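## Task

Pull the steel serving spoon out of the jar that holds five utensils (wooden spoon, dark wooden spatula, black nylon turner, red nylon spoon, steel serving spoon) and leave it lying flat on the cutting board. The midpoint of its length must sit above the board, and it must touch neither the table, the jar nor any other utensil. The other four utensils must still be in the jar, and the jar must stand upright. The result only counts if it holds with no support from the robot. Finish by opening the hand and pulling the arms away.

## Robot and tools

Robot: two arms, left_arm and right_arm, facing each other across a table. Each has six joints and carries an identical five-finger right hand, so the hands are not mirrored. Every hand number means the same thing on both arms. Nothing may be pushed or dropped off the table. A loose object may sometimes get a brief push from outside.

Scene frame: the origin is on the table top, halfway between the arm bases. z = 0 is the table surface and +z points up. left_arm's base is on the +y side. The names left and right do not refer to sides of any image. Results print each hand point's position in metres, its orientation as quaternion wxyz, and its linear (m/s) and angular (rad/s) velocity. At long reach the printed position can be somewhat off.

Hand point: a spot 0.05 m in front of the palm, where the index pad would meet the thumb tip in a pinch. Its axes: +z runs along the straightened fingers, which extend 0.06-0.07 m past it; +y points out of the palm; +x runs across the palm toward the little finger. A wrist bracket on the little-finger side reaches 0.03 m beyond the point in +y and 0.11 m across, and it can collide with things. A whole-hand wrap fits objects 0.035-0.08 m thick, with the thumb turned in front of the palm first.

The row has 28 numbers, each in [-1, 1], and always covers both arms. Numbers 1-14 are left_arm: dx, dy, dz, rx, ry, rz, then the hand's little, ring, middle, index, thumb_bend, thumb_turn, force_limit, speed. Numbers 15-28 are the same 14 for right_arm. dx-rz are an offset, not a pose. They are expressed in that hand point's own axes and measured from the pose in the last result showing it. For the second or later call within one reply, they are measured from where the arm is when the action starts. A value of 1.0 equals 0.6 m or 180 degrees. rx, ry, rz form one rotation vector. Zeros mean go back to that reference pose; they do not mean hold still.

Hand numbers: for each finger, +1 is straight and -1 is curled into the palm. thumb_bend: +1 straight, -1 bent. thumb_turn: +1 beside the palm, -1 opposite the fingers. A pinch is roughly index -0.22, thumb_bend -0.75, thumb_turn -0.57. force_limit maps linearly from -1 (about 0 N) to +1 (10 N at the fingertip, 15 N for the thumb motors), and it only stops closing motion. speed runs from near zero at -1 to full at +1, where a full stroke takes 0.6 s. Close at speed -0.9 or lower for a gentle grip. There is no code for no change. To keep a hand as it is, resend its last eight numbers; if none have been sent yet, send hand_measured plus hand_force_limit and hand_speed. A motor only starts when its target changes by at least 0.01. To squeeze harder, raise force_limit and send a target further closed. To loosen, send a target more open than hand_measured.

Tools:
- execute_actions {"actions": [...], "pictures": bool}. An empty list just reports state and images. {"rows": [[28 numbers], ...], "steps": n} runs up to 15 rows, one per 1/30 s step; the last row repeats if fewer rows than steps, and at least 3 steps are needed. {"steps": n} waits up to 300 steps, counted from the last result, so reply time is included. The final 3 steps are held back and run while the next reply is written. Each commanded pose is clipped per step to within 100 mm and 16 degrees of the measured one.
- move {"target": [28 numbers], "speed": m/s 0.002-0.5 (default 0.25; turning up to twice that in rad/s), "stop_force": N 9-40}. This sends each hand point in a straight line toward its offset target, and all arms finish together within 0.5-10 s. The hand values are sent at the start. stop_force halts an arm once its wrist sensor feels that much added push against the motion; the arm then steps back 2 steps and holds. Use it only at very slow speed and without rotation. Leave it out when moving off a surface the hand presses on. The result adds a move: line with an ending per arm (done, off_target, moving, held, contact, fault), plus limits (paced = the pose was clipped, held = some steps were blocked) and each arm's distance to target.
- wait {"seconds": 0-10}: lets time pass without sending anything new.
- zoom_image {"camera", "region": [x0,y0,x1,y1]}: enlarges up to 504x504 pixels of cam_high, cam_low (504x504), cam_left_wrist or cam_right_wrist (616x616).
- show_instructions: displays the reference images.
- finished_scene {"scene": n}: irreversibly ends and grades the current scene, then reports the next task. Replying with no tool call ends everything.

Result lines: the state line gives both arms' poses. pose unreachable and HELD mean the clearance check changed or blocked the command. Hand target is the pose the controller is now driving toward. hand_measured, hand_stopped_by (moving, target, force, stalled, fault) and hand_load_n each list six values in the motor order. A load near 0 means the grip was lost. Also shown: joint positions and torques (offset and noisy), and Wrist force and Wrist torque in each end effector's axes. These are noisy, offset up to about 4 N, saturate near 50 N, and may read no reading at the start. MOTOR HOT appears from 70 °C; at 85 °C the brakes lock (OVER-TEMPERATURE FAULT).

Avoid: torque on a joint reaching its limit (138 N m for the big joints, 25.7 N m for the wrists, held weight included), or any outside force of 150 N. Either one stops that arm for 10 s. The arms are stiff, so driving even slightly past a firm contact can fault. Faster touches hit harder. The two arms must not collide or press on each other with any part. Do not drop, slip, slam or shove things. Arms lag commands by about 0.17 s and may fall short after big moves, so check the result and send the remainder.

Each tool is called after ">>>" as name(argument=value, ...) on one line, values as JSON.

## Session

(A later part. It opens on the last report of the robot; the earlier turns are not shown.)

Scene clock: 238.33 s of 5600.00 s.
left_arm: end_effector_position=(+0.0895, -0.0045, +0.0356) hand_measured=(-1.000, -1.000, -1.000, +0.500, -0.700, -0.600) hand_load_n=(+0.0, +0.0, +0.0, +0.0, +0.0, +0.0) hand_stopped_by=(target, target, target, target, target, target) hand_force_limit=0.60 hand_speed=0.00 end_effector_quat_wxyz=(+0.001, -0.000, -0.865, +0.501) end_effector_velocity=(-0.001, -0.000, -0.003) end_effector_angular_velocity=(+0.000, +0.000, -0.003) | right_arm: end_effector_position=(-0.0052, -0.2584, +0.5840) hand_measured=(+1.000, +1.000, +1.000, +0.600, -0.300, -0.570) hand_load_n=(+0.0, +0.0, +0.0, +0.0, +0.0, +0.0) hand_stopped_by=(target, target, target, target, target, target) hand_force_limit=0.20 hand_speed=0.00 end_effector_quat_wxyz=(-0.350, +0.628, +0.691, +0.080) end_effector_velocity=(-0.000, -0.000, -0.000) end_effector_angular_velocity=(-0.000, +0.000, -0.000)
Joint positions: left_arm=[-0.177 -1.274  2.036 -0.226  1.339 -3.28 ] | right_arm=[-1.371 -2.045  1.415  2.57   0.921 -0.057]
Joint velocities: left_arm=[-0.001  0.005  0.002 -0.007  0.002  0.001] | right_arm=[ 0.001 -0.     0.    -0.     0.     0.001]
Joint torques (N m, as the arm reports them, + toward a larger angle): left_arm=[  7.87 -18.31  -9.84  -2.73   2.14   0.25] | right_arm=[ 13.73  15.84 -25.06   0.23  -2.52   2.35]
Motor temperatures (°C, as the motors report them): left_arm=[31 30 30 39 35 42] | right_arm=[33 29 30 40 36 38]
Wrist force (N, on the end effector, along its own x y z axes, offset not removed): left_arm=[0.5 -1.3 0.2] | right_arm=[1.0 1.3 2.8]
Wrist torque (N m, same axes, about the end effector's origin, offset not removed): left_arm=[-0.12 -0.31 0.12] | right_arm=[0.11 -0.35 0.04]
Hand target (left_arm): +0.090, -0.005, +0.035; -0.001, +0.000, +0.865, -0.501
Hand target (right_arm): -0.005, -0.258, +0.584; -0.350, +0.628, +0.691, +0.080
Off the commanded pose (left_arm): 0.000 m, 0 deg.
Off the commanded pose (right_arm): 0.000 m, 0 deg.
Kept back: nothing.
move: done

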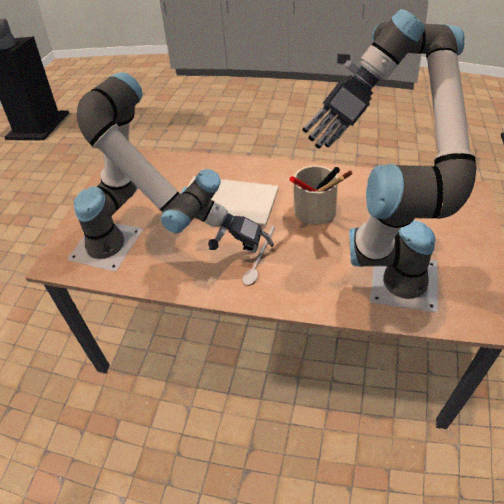

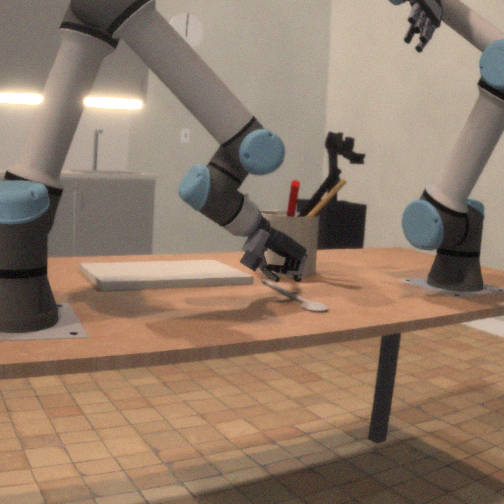

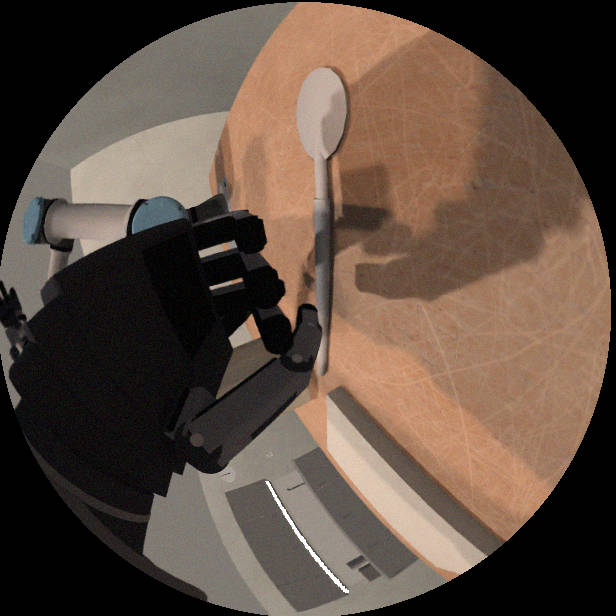

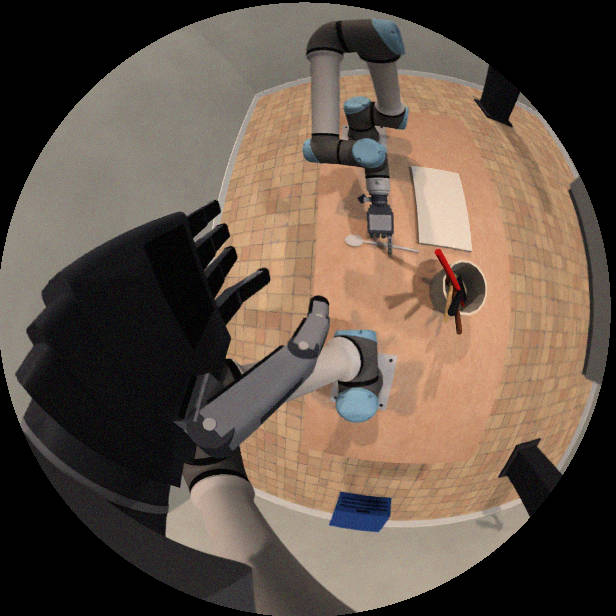

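>>> move(target=[0.08,0.02,0.012,0,0,0,-1,-1,-1,0.5,-0.7,-0.6,0.6,0,0,0,0,0,0,0,1,1,1,0.6,-0.3,-0.57,0.2,0], speed=0.03, stop_force=10)

>>> zoom_image(camera="cam_left_wrist", region=[200,150,500,450])

>>> zoom_image(camera="cam_low", region=[200,220,340,320])

Scene clock: 240.63 s of 5600.00 s.
left_arm: end_effector_position=(+0.0417, -0.0047, +0.0218) hand_measured=(-1.000, -1.000, -1.000, +0.500, -0.700, -0.600) hand_load_n=(+0.0, +0.0, +0.0, +0.0, +0.0, +0.0) hand_stopped_by=(target, target, target, target, target, target) hand_force_limit=0.60 hand_speed=0.00 end_effector_quat_wxyz=(+0.001, -0.000, -0.865, +0.501) end_effector_velocity=(-0.001, +0.001, -0.002) end_effector_angular_velocity=(+0.002, -0.001, +0.002) | right_arm: end_effector_position=(-0.0052, -0.2584, +0.5840) hand_measured=(+1.000, +1.000, +1.000, +0.600, -0.300, -0.570) hand_load_n=(+0.0, +0.0, +0.0, +0.0, +0.0, +0.0) hand_stopped_by=(target, target, target, target, target, target) hand_force_limit=0.20 hand_speed=0.00 end_effector_quat_wxyz=(-0.350, +0.628, +0.691, +0.080) end_effector_velocity=(-0.001, -0.000, -0.000) end_effector_angular_velocity=(-0.000, -0.001, +0.002)
Joint positions: left_arm=[-0.303 -1.245  2.047 -0.246  1.231 -3.348] | right_arm=[-1.371 -2.045  1.415  2.57   0.921 -0.057]
Joint velocities: left_arm=[-0.005  0.003  0.     0.001 -0.006 -0.004] | right_arm=[ 0.001 -0.001  0.    -0.     0.001 -0.   ]
Joint torques (N m, as the arm reports them, + toward a larger angle): left_arm=[ -8.02 -18.77 -10.62  -2.59  -2.25  -2.14] | right_arm=[ 12.65  15.42 -24.79   0.68  -2.67   2.25]
Motor temperatures (°C, as the motors report them): left_arm=[31 30 30 39 35 42] | right_arm=[33 29 30 40 36 38]
Wrist force (N, on the end effector, along its own x y z axes, offset not removed): left_arm=[0.2 -2.4 0.9] | right_arm=[0.7 3.2 2.2]
Wrist torque (N m, same axes, about the end effector's origin, offset not removed): left_arm=[-0.36 -0.38 0.04] | right_arm=[0.44 -0.36 0.05]
Hand target (left_arm): +0.041, -0.005, +0.022; -0.001, +0.000, +0.865, -0.501
Hand target (right_arm): -0.005, -0.258, +0.584; -0.350, +0.628, +0.691, +0.080
Off the commanded pose (left_arm): 0.000 m, 0 deg.
Off the commanded pose (right_arm): 0.000 m, 0 deg.
Kept back: nothing.
move: done

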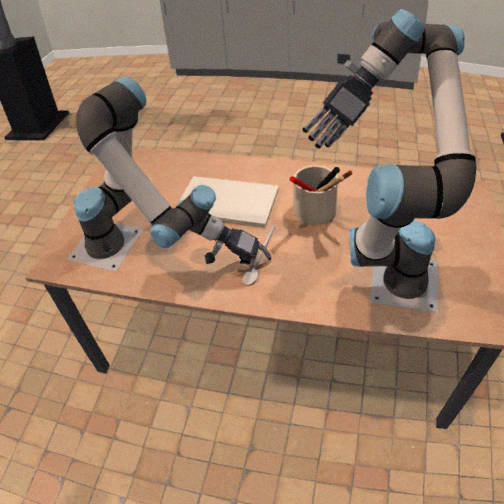

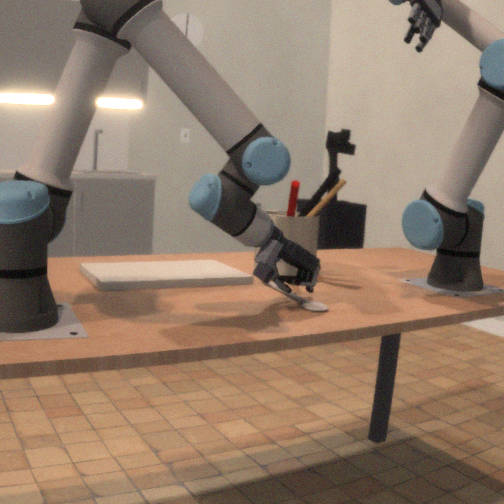

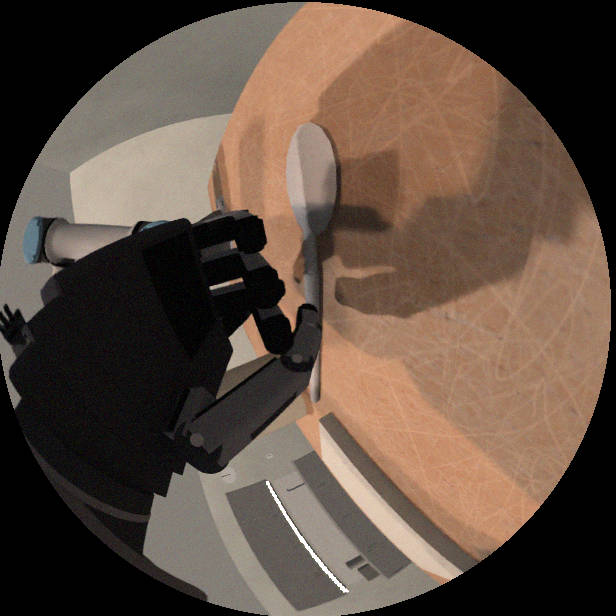

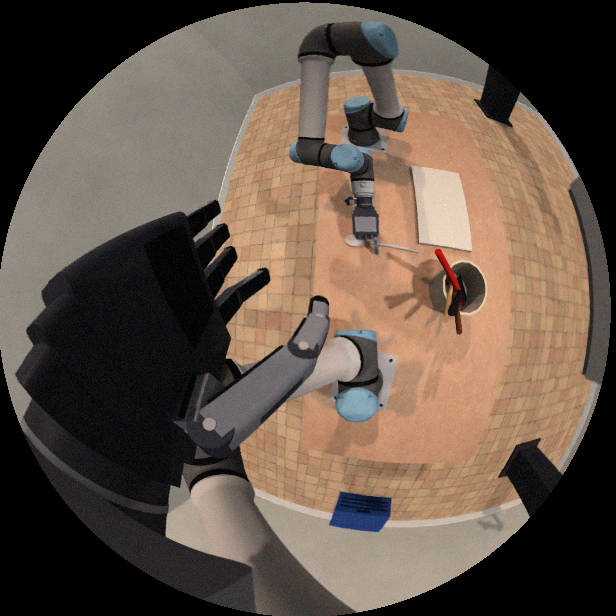

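Region (200, 150, 500, 450) of cam_left_wrist's 616x616 image, scaled by 1.680, with more detail than that image has.

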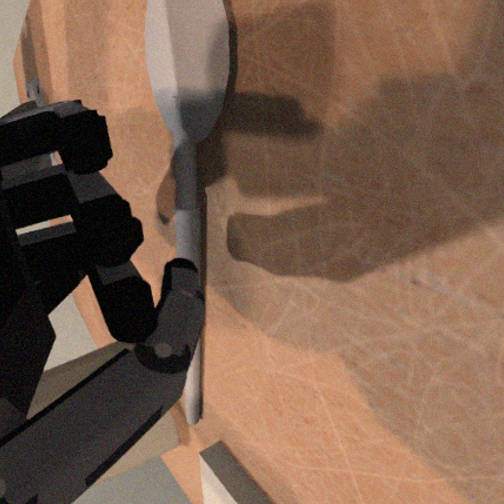

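Region (200, 220, 340, 320) of cam_low's 504x504 image, scaled by 3.600, with more detail than that image has; it fills the top 360 rows of this view, and the rest is white.

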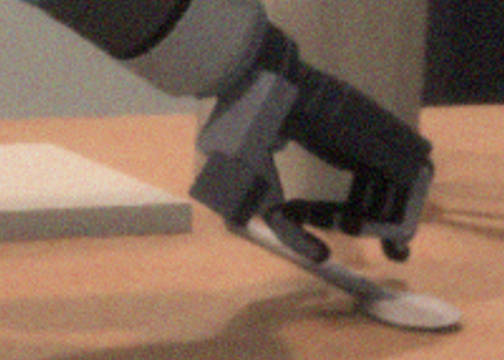

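>>> move(target=[-0.01,0.008,-0.014,0,0,0,-1,-1,-1,0.5,-0.7,-0.6,0.6,0,0,0,0,0,0,0,1,1,1,0.6,-0.3,-0.57,0.2,0], speed=0.02)

>>> move(target=[0,0.03,0.017,0,0,0,-1,-1,-1,0.5,-0.7,-0.6,0.6,0,0,0,0,0,0,0,1,1,1,0.6,-0.3,-0.57,0.2,0], speed=0.005, stop_force=9)

>>> zoom_image(camera="cam_left_wrist", region=[200,150,500,450])

>>> zoom_image(camera="cam_low", region=[200,220,340,320])

Scene clock: 241.77 s of 5600.00 s.
left_arm: end_effector_position=(+0.0475, +0.0047, +0.0218) hand_measured=(-1.000, -1.000, -1.000, +0.500, -0.700, -0.600) hand_load_n=(+0.0, +0.0, +0.0, +0.0, +0.0, +0.0) hand_stopped_by=(target, target, target, target, target, target) hand_force_limit=0.60 hand_speed=0.00 end_effector_quat_wxyz=(+0.001, -0.000, -0.865, +0.501) end_effector_velocity=(+0.002, +0.003, -0.001) end_effector_angular_velocity=(+0.002, -0.000, +0.002) | right_arm: end_effector_position=(-0.0052, -0.2584, +0.5840) hand_measured=(+1.000, +1.000, +1.000, +0.600, -0.300, -0.570) hand_load_n=(+0.0, +0.0, +0.0, +0.0, +0.0, +0.0) hand_stopped_by=(target, target, target, target, target, target) hand_force_limit=0.20 hand_speed=0.00 end_effector_quat_wxyz=(-0.350, +0.628, +0.691, +0.080) end_effector_velocity=(-0.000, +0.000, +0.000) end_effector_angular_velocity=(+0.001, -0.001, +0.001)
Joint positions: left_arm=[-0.298 -1.264  2.075 -0.256  1.236 -3.346] | right_arm=[-1.371 -2.045  1.415  2.57   0.921 -0.057]
Joint velocities: left_arm=[ 0.003 -0.003  0.007 -0.003  0.001  0.   ] | right_arm=[-0.    -0.     0.     0.    -0.    -0.001]
Joint torques (N m, as the arm reports them, + toward a larger angle): left_arm=[  8.5  -40.4   -8.65  -2.59   2.25   2.3 ] | right_arm=[ 12.77  15.13 -24.4    0.41  -2.66   2.48]
Motor temperatures (°C, as the motors report them): left_arm=[31 30 30 39 35 42] | right_arm=[33 29 30 40 36 38]
Wrist force (N, on the end effector, along its own x y z axes, offset not removed): left_arm=[-0.4 -0.4 0.6] | right_arm=[0.6 3.5 2.6]
Wrist torque (N m, same axes, about the end effector's origin, offset not removed): left_arm=[-0.06 -0.18 0.11] | right_arm=[0.52 -0.41 0.07]
Hand target (left_arm): +0.048, +0.005, +0.022; -0.001, +0.000, +0.865, -0.501
Hand target (right_arm): -0.005, -0.258, +0.584; -0.350, +0.628, +0.691, +0.080
Off the commanded pose (left_arm): 0.000 m, 0 deg.
Off the commanded pose (right_arm): 0.000 m, 0 deg.
Kept back: nothing.
move: done

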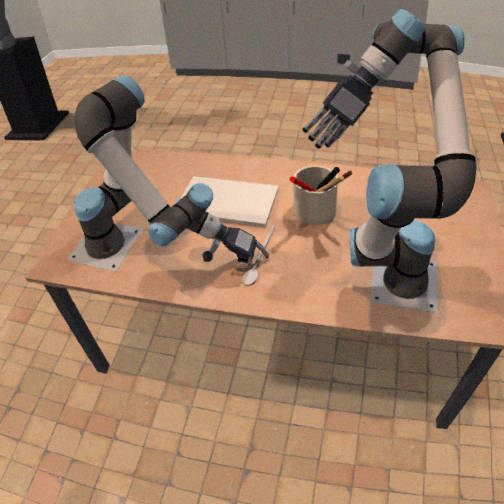

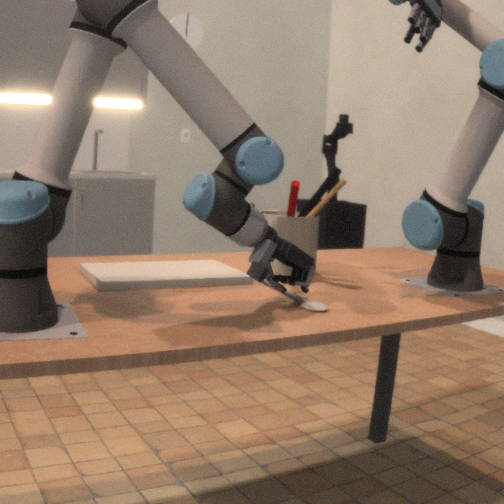

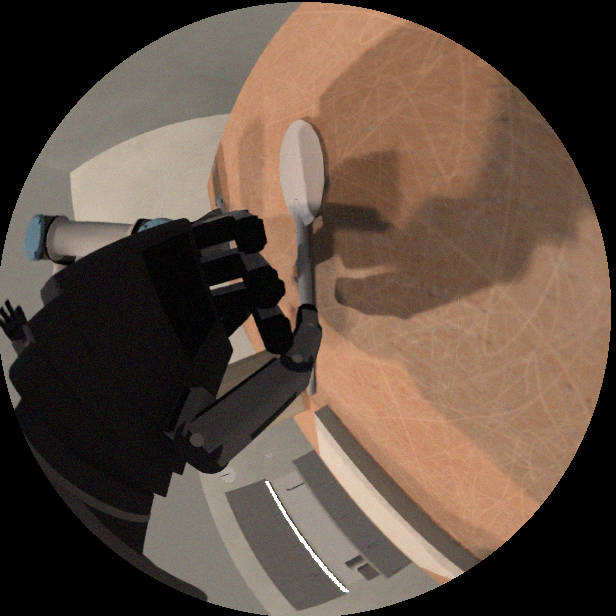

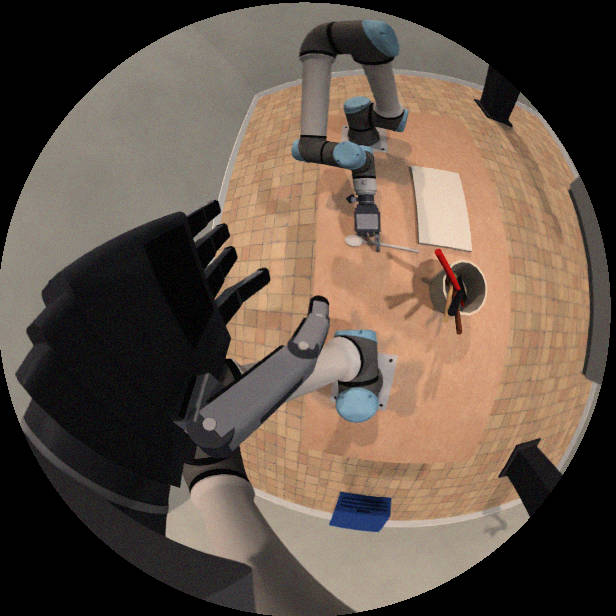

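Scene clock: 244.60 s of 5600.00 s.
left_arm: end_effector_position=(+0.0474, +0.0047, +0.0096) hand_measured=(-1.000, -1.000, -1.000, +0.500, -0.700, -0.600) hand_load_n=(+0.0, +0.0, +0.0, +2.0, +0.0, +0.0) hand_stopped_by=(target, target, target, target, target, target) hand_force_limit=0.60 hand_speed=0.00 end_effector_quat_wxyz=(+0.001, -0.000, -0.865, +0.501) end_effector_velocity=(+0.000, +0.000, +0.002) end_effector_angular_velocity=(+0.003, -0.002, +0.000) | right_arm: end_effector_position=(-0.0052, -0.2584, +0.5840) hand_measured=(+1.000, +1.000, +1.000, +0.600, -0.300, -0.570) hand_load_n=(+0.0, +0.0, +0.0, +0.0, +0.0, +0.0) hand_stopped_by=(target, target, target, target, target, target) hand_force_limit=0.20 hand_speed=0.00 end_effector_quat_wxyz=(-0.350, +0.628, +0.691, +0.080) end_effector_velocity=(+0.000, +0.000, -0.000) end_effector_angular_velocity=(-0.000, +0.000, -0.001)
Joint positions: left_arm=[-0.298 -1.24   2.085 -0.29   1.235 -3.346] | right_arm=[-1.371 -2.045  1.415  2.57   0.921 -0.057]
Joint velocities: left_arm=[ 0.    -0.004 -0.002  0.009 -0.     0.001] | right_arm=[-0.001  0.     0.    -0.     0.    -0.   ]
Joint torques (N m, as the arm reports them, + toward a larger angle): left_arm=[ -6.92 -33.22 -18.03   3.43  -0.32  -2.25] | right_arm=[ 13.71  15.02 -25.54   0.5   -2.69   2.32]
Motor temperatures (°C, as the motors report them): left_arm=[31 30 30 39 35 42] | right_arm=[33 29 30 40 36 38]
Wrist force (N, on the end effector, along its own x y z axes, offset not removed): left_arm=[-0.3 -12.2 -12.0] | right_arm=[1.6 0.2 3.2]
Wrist torque (N m, same axes, about the end effector's origin, offset not removed): left_arm=[0.65 -0.24 0.12] | right_arm=[0.02 -0.48 0.01]
Hand target (left_arm): +0.047, +0.005, +0.010; -0.001, +0.000, +0.865, -0.501
Hand target (right_arm): -0.005, -0.258, +0.584; -0.350, +0.628, +0.691, +0.080
Off the commanded pose (left_arm): 0.009 m, 0 deg.
Off the commanded pose (right_arm): 0.000 m, 0 deg.
Kept back: nothing.
move: contact (left_arm)

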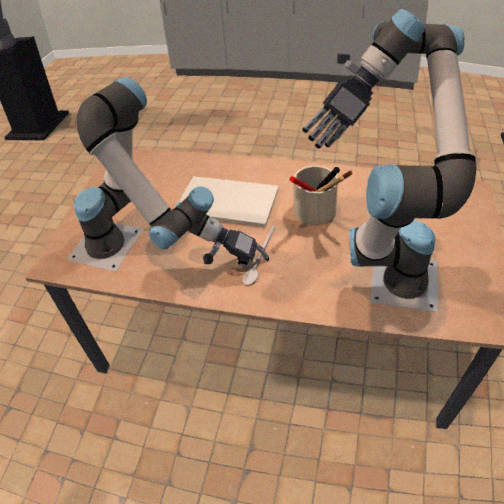

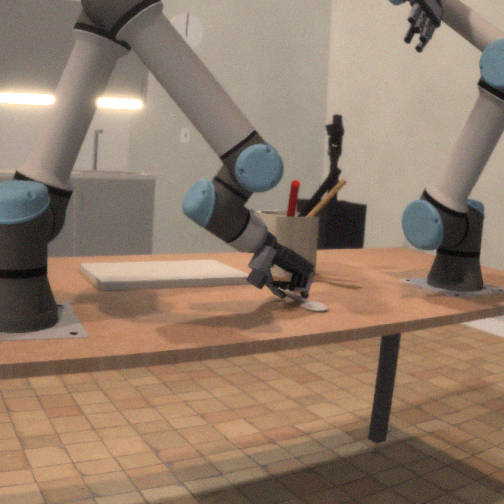

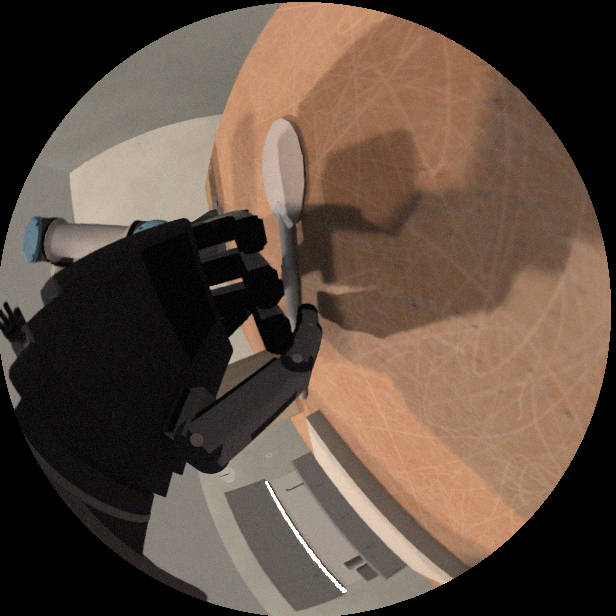

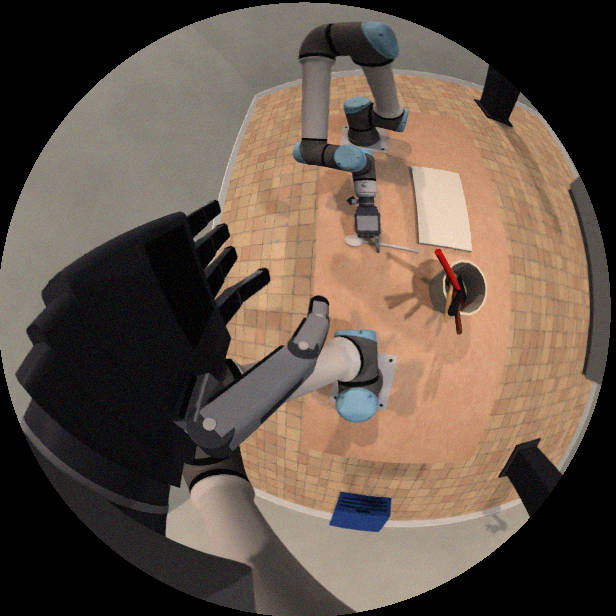

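Region (200, 150, 500, 450) of cam_left_wrist's 616x616 image, scaled by 1.680, with more detail than that image has.

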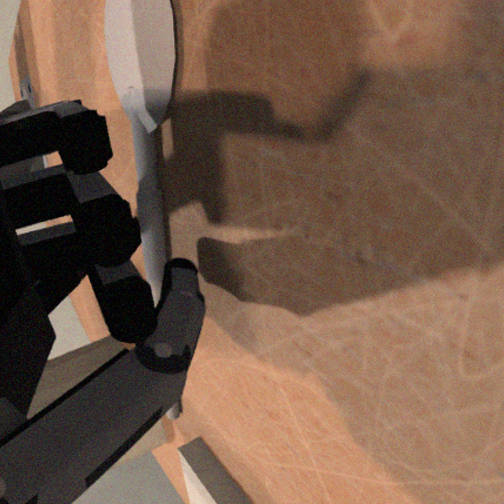

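Region (200, 220, 340, 320) of cam_low's 504x504 image, scaled by 3.600, with more detail than that image has; it fills the top 360 rows of this view, and the rest is white.

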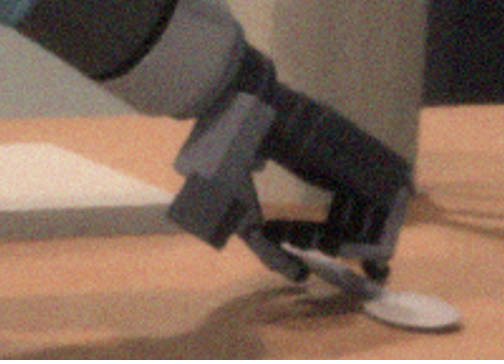

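>>> move(target=[0,-0.004,-0.002,0,0,0,-1,-1,-1,0.5,-0.7,-0.6,0.6,0,0,0,0,0,0,0,1,1,1,0.6,-0.3,-0.57,0.2,0], speed=0.005)

>>> execute_actions(actions=[{"rows":[[0,0,0,0,0,0,-1,-1,-1,-0.7,-0.7,-0.6,0.8,-0.6,0,0,0,0,0,0,1,1,1,0.6,-0.3,-0.57,0.2,0]],"steps":15}])

>>> wait(seconds=2)

>>> zoom_image(camera="cam_low", region=[200,220,340,320])

Scene clock: 245.53 s of 5600.00 s.
left_arm: end_effector_position=(+0.0474, +0.0046, +0.0121) hand_measured=(-1.000, -1.000, -1.000, +0.500, -0.700, -0.600) hand_load_n=(+0.0, +0.0, +0.0, +0.0, +0.0, +0.0) hand_stopped_by=(target, target, target, target, target, target) hand_force_limit=0.60 hand_speed=0.00 end_effector_quat_wxyz=(+0.002, -0.000, -0.865, +0.501) end_effector_velocity=(+0.000, +0.000, +0.002) end_effector_angular_velocity=(-0.000, +0.001, +0.001) | right_arm: end_effector_position=(-0.0052, -0.2584, +0.5840) hand_measured=(+1.000, +1.000, +1.000, +0.600, -0.300, -0.570) hand_load_n=(+0.0, +0.0, +0.0, +0.0, +0.0, +0.0) hand_stopped_by=(target, target, target, target, target, target) hand_force_limit=0.20 hand_speed=0.00 end_effector_quat_wxyz=(-0.350, +0.628, +0.691, +0.080) end_effector_velocity=(+0.000, +0.000, +0.000) end_effector_angular_velocity=(+0.001, +0.000, -0.000)
Joint positions: left_arm=[-0.298 -1.245  2.083 -0.283  1.236 -3.346] | right_arm=[-1.371 -2.045  1.415  2.57   0.921 -0.057]
Joint velocities: left_arm=[ 0.001 -0.004 -0.001  0.004  0.001 -0.   ] | right_arm=[-0.     0.    -0.    -0.    -0.001  0.   ]
Joint torques (N m, as the arm reports them, + toward a larger angle): left_arm=[  7.57 -40.73 -22.18   2.41   1.99   1.23] | right_arm=[ 12.42  15.8  -24.88   0.31  -2.78   2.21]
Motor temperatures (°C, as the motors report them): left_arm=[31 30 30 39 35 42] | right_arm=[33 29 30 40 36 38]
Wrist force (N, on the end effector, along its own x y z axes, offset not removed): left_arm=[-0.3 -1.3 1.1] | right_arm=[1.1 1.4 2.9]
Wrist torque (N m, same axes, about the end effector's origin, offset not removed): left_arm=[-0.21 -0.24 0.01] | right_arm=[0.27 -0.48 0.01]
Hand target (left_arm): +0.047, +0.005, +0.012; -0.001, +0.000, +0.865, -0.501
Hand target (right_arm): -0.005, -0.258, +0.584; -0.350, +0.628, +0.691, +0.080
Off the commanded pose (left_arm): 0.000 m, 0 deg.
Off the commanded pose (right_arm): 0.000 m, 0 deg.
Kept back: nothing.
move: done

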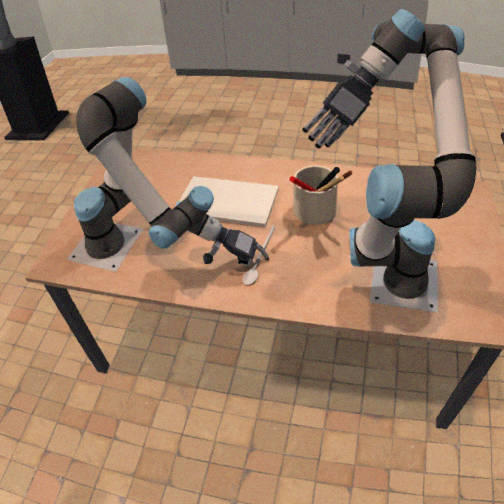

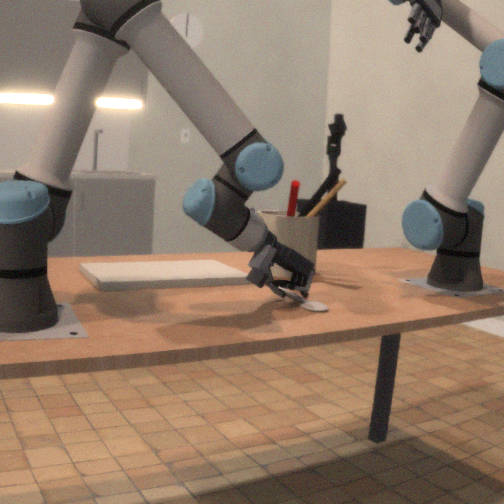

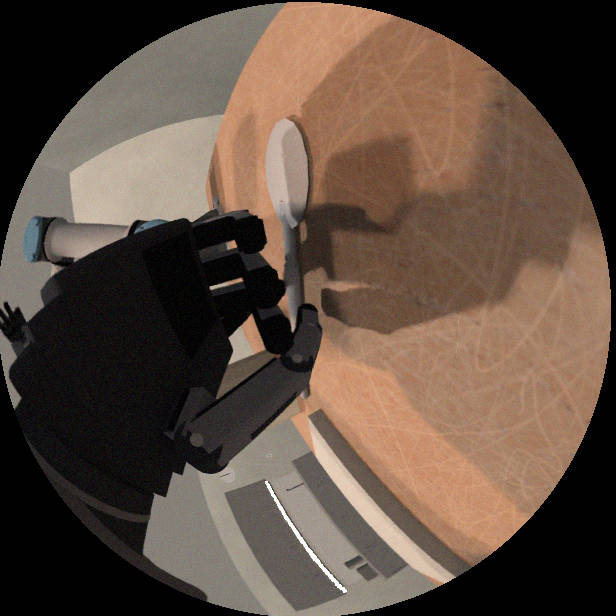

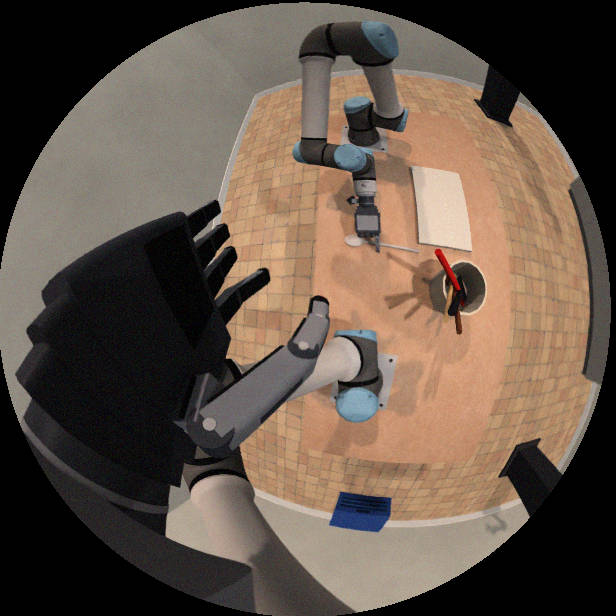

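Scene clock: 245.93 s of 5600.00 s.
left_arm: end_effector_position=(+0.0474, +0.0045, +0.0122) hand_measured=(-1.000, -1.000, -1.000, +0.400, -0.700, -0.600) hand_load_n=(+0.0, +0.0, +0.0, +11.0, +0.0, +0.0) hand_stopped_by=(target, target, target, force, target, target) hand_force_limit=0.80 hand_speed=-0.60 end_effector_quat_wxyz=(+0.002, -0.000, -0.865, +0.501) end_effector_velocity=(-0.000, -0.000, -0.000) end_effector_angular_velocity=(-0.000, +0.001, -0.000) | right_arm: end_effector_position=(-0.0052, -0.2584, +0.5840) hand_measured=(+1.000, +1.000, +1.000, +0.600, -0.300, -0.570) hand_load_n=(+0.0, +0.0, +0.0, +0.0, +0.0, +0.0) hand_stopped_by=(target, target, target, target, target, target) hand_force_limit=0.20 hand_speed=0.00 end_effector_quat_wxyz=(-0.350, +0.628, +0.691, +0.080) end_effector_velocity=(+0.000, +0.000, +0.000) end_effector_angular_velocity=(+0.001, +0.000, -0.002)
Joint positions: left_arm=[-0.298 -1.245  2.083 -0.283  1.236 -3.346] | right_arm=[-1.371 -2.045  1.415  2.57   0.921 -0.057]
Joint velocities: left_arm=[-0.     0.     0.    -0.001  0.    -0.001] | right_arm=[-0.001 -0.     0.    -0.    -0.001  0.001]
Joint torques (N m, as the arm reports them, + toward a larger angle): left_arm=[  5.87 -25.27  -3.12   0.49   1.92   1.8 ] | right_arm=[ 13.53  14.98 -24.69   0.43  -2.81   2.11]
Motor temperatures (°C, as the motors report them): left_arm=[31 30 30 39 35 42] | right_arm=[33 29 30 40 36 38]
Wrist force (N, on the end effector, along its own x y z axes, offset not removed): left_arm=[0.1 -16.6 -2.0] | right_arm=[0.4 2.3 2.4]
Wrist torque (N m, same axes, about the end effector's origin, offset not removed): left_arm=[0.50 -0.34 0.14] | right_arm=[0.47 -0.32 0.03]
Steps of this call (steps 1 to 12: the first 12 steps of this action). Readings (end_effector_position | what the end effector reports):
1: left_arm (+0.0474, +0.0046, +0.0122) | right_arm (-0.0052, -0.2584, +0.5840) | left_arm hand_measured=(-1.000, -1.000, -1.000, +0.500, -0.700, -0.600) hand_load_n=(+0.0, +0.0, +0.0, +0.0, +0.0, +0.0) hand_stopped_by=(target, target, target, moving, target, target) hand_force_limit=0.80 hand_speed=-0.60 | right_arm hand_measured=(+1.000, +1.000, +1.000, +0.600, -0.300, -0.570) hand_load_n=(+0.0, +0.0, +0.0, +0.0, +0.0, +0.0) hand_stopped_by=(target, target, target, target, target, target) hand_force_limit=0.20 hand_speed=0.00
2: left_arm (+0.0474, +0.0046, +0.0122) | right_arm (-0.0052, -0.2584, +0.5840) | left_arm hand_measured=(-1.000, -1.000, -1.000, +0.500, -0.700, -0.600) hand_load_n=(+0.0, +0.0, +0.0, +0.0, +0.0, +0.0) hand_stopped_by=(target, target, target, moving, target, target) hand_force_limit=0.80 hand_speed=-0.60 | right_arm hand_measured=(+1.000, +1.000, +1.000, +0.600, -0.300, -0.570) hand_load_n=(+0.0, +0.0, +0.0, +0.0, +0.0, +0.0) hand_stopped_by=(target, target, target, target, target, target) hand_force_limit=0.20 hand_speed=0.00
4: left_arm (+0.0474, +0.0046, +0.0122) | right_arm (-0.0052, -0.2584, +0.5840) | left_arm hand_measured=(-1.000, -1.000, -1.000, +0.480, -0.700, -0.600) hand_load_n=(+0.0, +0.0, +0.0, +0.0, +0.0, +0.0) hand_stopped_by=(target, target, target, moving, target, target) hand_force_limit=0.80 hand_speed=-0.60 | right_arm hand_measured=(+1.000, +1.000, +1.000, +0.600, -0.300, -0.570) hand_load_n=(+0.0, +0.0, +0.0, +0.0, +0.0, +0.0) hand_stopped_by=(target, target, target, target, target, target) hand_force_limit=0.20 hand_speed=0.00
8: left_arm (+0.0474, +0.0045, +0.0122) | right_arm (-0.0052, -0.2584, +0.5840) | left_arm hand_measured=(-1.000, -1.000, -1.000, +0.398, -0.700, -0.600) hand_load_n=(+0.0, +0.0, +0.0, +11.5, +0.0, +0.0) hand_stopped_by=(target, target, target, force, target, target) hand_force_limit=0.80 hand_speed=-0.60 | right_arm hand_measured=(+1.000, +1.000, +1.000, +0.600, -0.300, -0.570) hand_load_n=(+0.0, +0.0, +0.0, +0.0, +0.0, +0.0) hand_stopped_by=(target, target, target, target, target, target) hand_force_limit=0.20 hand_speed=0.00
12: the state above

Scene clock: 248.03 s of 5600.00 s.
left_arm: end_effector_position=(+0.0474, +0.0046, +0.0121) hand_measured=(-1.000, -1.000, -1.000, +0.400, -0.700, -0.600) hand_load_n=(+0.0, +0.0, +0.0, +11.0, +0.0, +0.0) hand_stopped_by=(target, target, target, force, target, target) hand_force_limit=0.80 hand_speed=-0.60 end_effector_quat_wxyz=(+0.002, -0.000, -0.865, +0.501) end_effector_velocity=(+0.000, -0.000, -0.000) end_effector_angular_velocity=(+0.000, +0.000, +0.002) | right_arm: end_effector_position=(-0.0052, -0.2584, +0.5840) hand_measured=(+1.000, +1.000, +1.000, +0.600, -0.300, -0.570) hand_load_n=(+0.0, +0.0, +0.0, +0.0, +0.0, +0.0) hand_stopped_by=(target, target, target, target, target, target) hand_force_limit=0.20 hand_speed=0.00 end_effector_quat_wxyz=(-0.350, +0.628, +0.691, +0.080) end_effector_velocity=(+0.000, +0.000, -0.000) end_effector_angular_velocity=(-0.000, +0.000, -0.001)
Joint positions: left_arm=[-0.298 -1.245  2.083 -0.283  1.236 -3.346] | right_arm=[-1.371 -2.045  1.415  2.57   0.921 -0.057]
Joint velocities: left_arm=[ 0.001  0.001 -0.    -0.    -0.001 -0.001] | right_arm=[-0.001 -0.     0.     0.     0.    -0.   ]
Joint torques (N m, as the arm reports them, + toward a larger angle): left_arm=[-3.18 -7.46  2.15  1.44  1.24 -0.37] | right_arm=[ 12.81  15.22 -24.74   0.45  -2.76   2.18]
Motor temperatures (°C, as the motors report them): left_arm=[31 30 30 39 35 42] | right_arm=[33 29 30 40 36 38]
Wrist force (N, on the end effector, along its own x y z axes, offset not removed): left_arm=[0.3 -18.3 -4.0] | right_arm=[0.1 2.4 3.5]
Wrist torque (N m, same axes, about the end effector's origin, offset not removed): left_arm=[0.71 -0.30 0.08] | right_arm=[0.21 -0.24 0.07]
Hand target (left_arm): +0.047, +0.005, +0.012; -0.002, +0.000, +0.865, -0.501
Hand target (right_arm): -0.005, -0.258, +0.584; -0.350, +0.628, +0.691, +0.080
Off the commanded pose (left_arm): 0.000 m, 0 deg.
Off the commanded pose (right_arm): 0.000 m, 0 deg.
Kept back: nothing.
Steps of this call (steps 1 to 3: the last 3 steps of your previous action; steps 4 to 63: nothing new was sent). Readings (end_effector_position | what the end effector reports):
1: left_arm (+0.0474, +0.0045, +0.0122) | right_arm (-0.0052, -0.2584, +0.5840) | left_arm hand_measured=(-1.000, -1.000, -1.000, +0.400, -0.700, -0.600) hand_load_n=(+0.0, +0.0, +0.0, +11.0, +0.0, +0.0) hand_stopped_by=(target, target, target, force, target, target) hand_force_limit=0.80 hand_speed=-0.60 | right_arm hand_measured=(+1.000, +1.000, +1.000, +0.600, -0.300, -0.570) hand_load_n=(+0.0, +0.0, +0.0, +0.0, +0.0, +0.0) hand_stopped_by=(target, target, target, target, target, target) hand_force_limit=0.20 hand_speed=0.00
2: left_arm (+0.0474, +0.0045, +0.0122) | right_arm (-0.0052, -0.2584, +0.5840) | left_arm hand_measured=(-1.000, -1.000, -1.000, +0.400, -0.700, -0.600) hand_load_n=(+0.0, +0.0, +0.0, +11.0, +0.0, +0.0) hand_stopped_by=(target, target, target, force, target, target) hand_force_limit=0.80 hand_speed=-0.60 | right_arm hand_measured=(+1.000, +1.000, +1.000, +0.600, -0.300, -0.570) hand_load_n=(+0.0, +0.0, +0.0, +0.0, +0.0, +0.0) hand_stopped_by=(target, target, target, target, target, target) hand_force_limit=0.20 hand_speed=0.00
4: left_arm (+0.0474, +0.0045, +0.0122) | right_arm (-0.0052, -0.2584, +0.5840) | left_arm hand_measured=(-1.000, -1.000, -1.000, +0.400, -0.700, -0.600) hand_load_n=(+0.0, +0.0, +0.0, +11.0, +0.0, +0.0) hand_stopped_by=(target, target, target, force, target, target) hand_force_limit=0.80 hand_speed=-0.60 | right_arm hand_measured=(+1.000, +1.000, +1.000, +0.600, -0.300, -0.570) hand_load_n=(+0.0, +0.0, +0.0, +0.0, +0.0, +0.0) hand_stopped_by=(target, target, target, target, target, target) hand_force_limit=0.20 hand_speed=0.00
8: left_arm (+0.0474, +0.0046, +0.0122) | right_arm (-0.0052, -0.2584, +0.5840) | left_arm hand_measured=(-1.000, -1.000, -1.000, +0.400, -0.700, -0.600) hand_load_n=(+0.0, +0.0, +0.0, +11.0, +0.0, +0.0) hand_stopped_by=(target, target, target, force, target, target) hand_force_limit=0.80 hand_speed=-0.60 | right_arm hand_measured=(+1.000, +1.000, +1.000, +0.600, -0.300, -0.570) hand_load_n=(+0.0, +0.0, +0.0, +0.0, +0.0, +0.0) hand_stopped_by=(target, target, target, target, target, target) hand_force_limit=0.20 hand_speed=0.00
63: the state above

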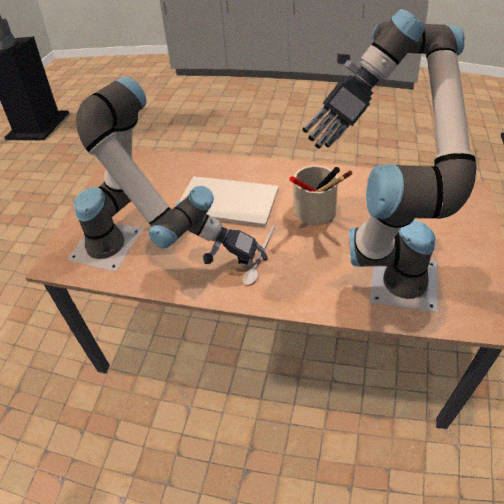

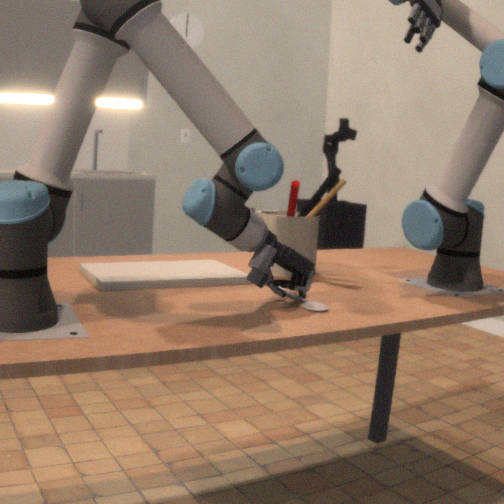

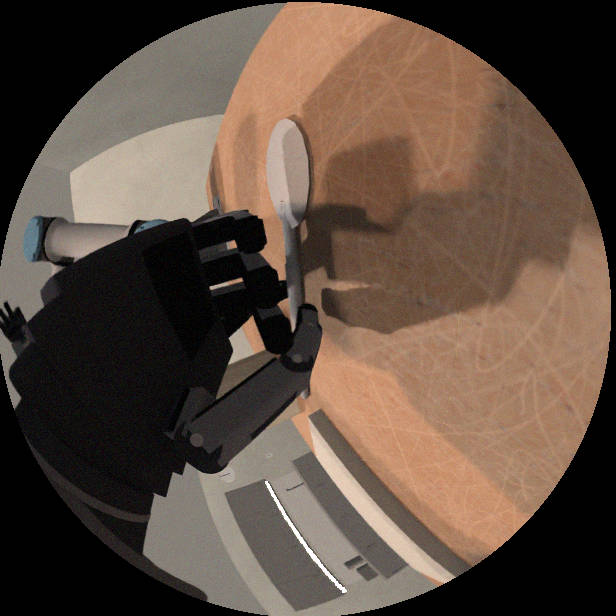

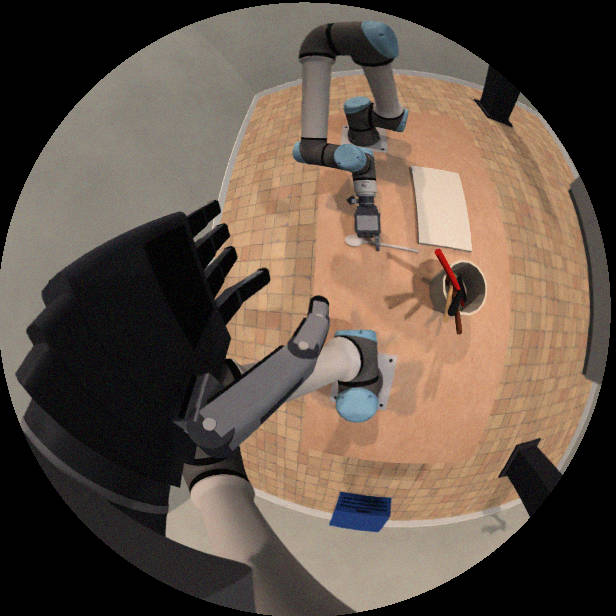

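Region (200, 220, 340, 320) of cam_low's 504x504 image, scaled by 3.600, with more detail than that image has; it fills the top 360 rows of this view, and the rest is white.

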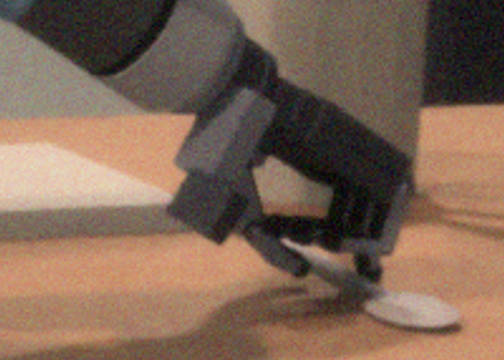

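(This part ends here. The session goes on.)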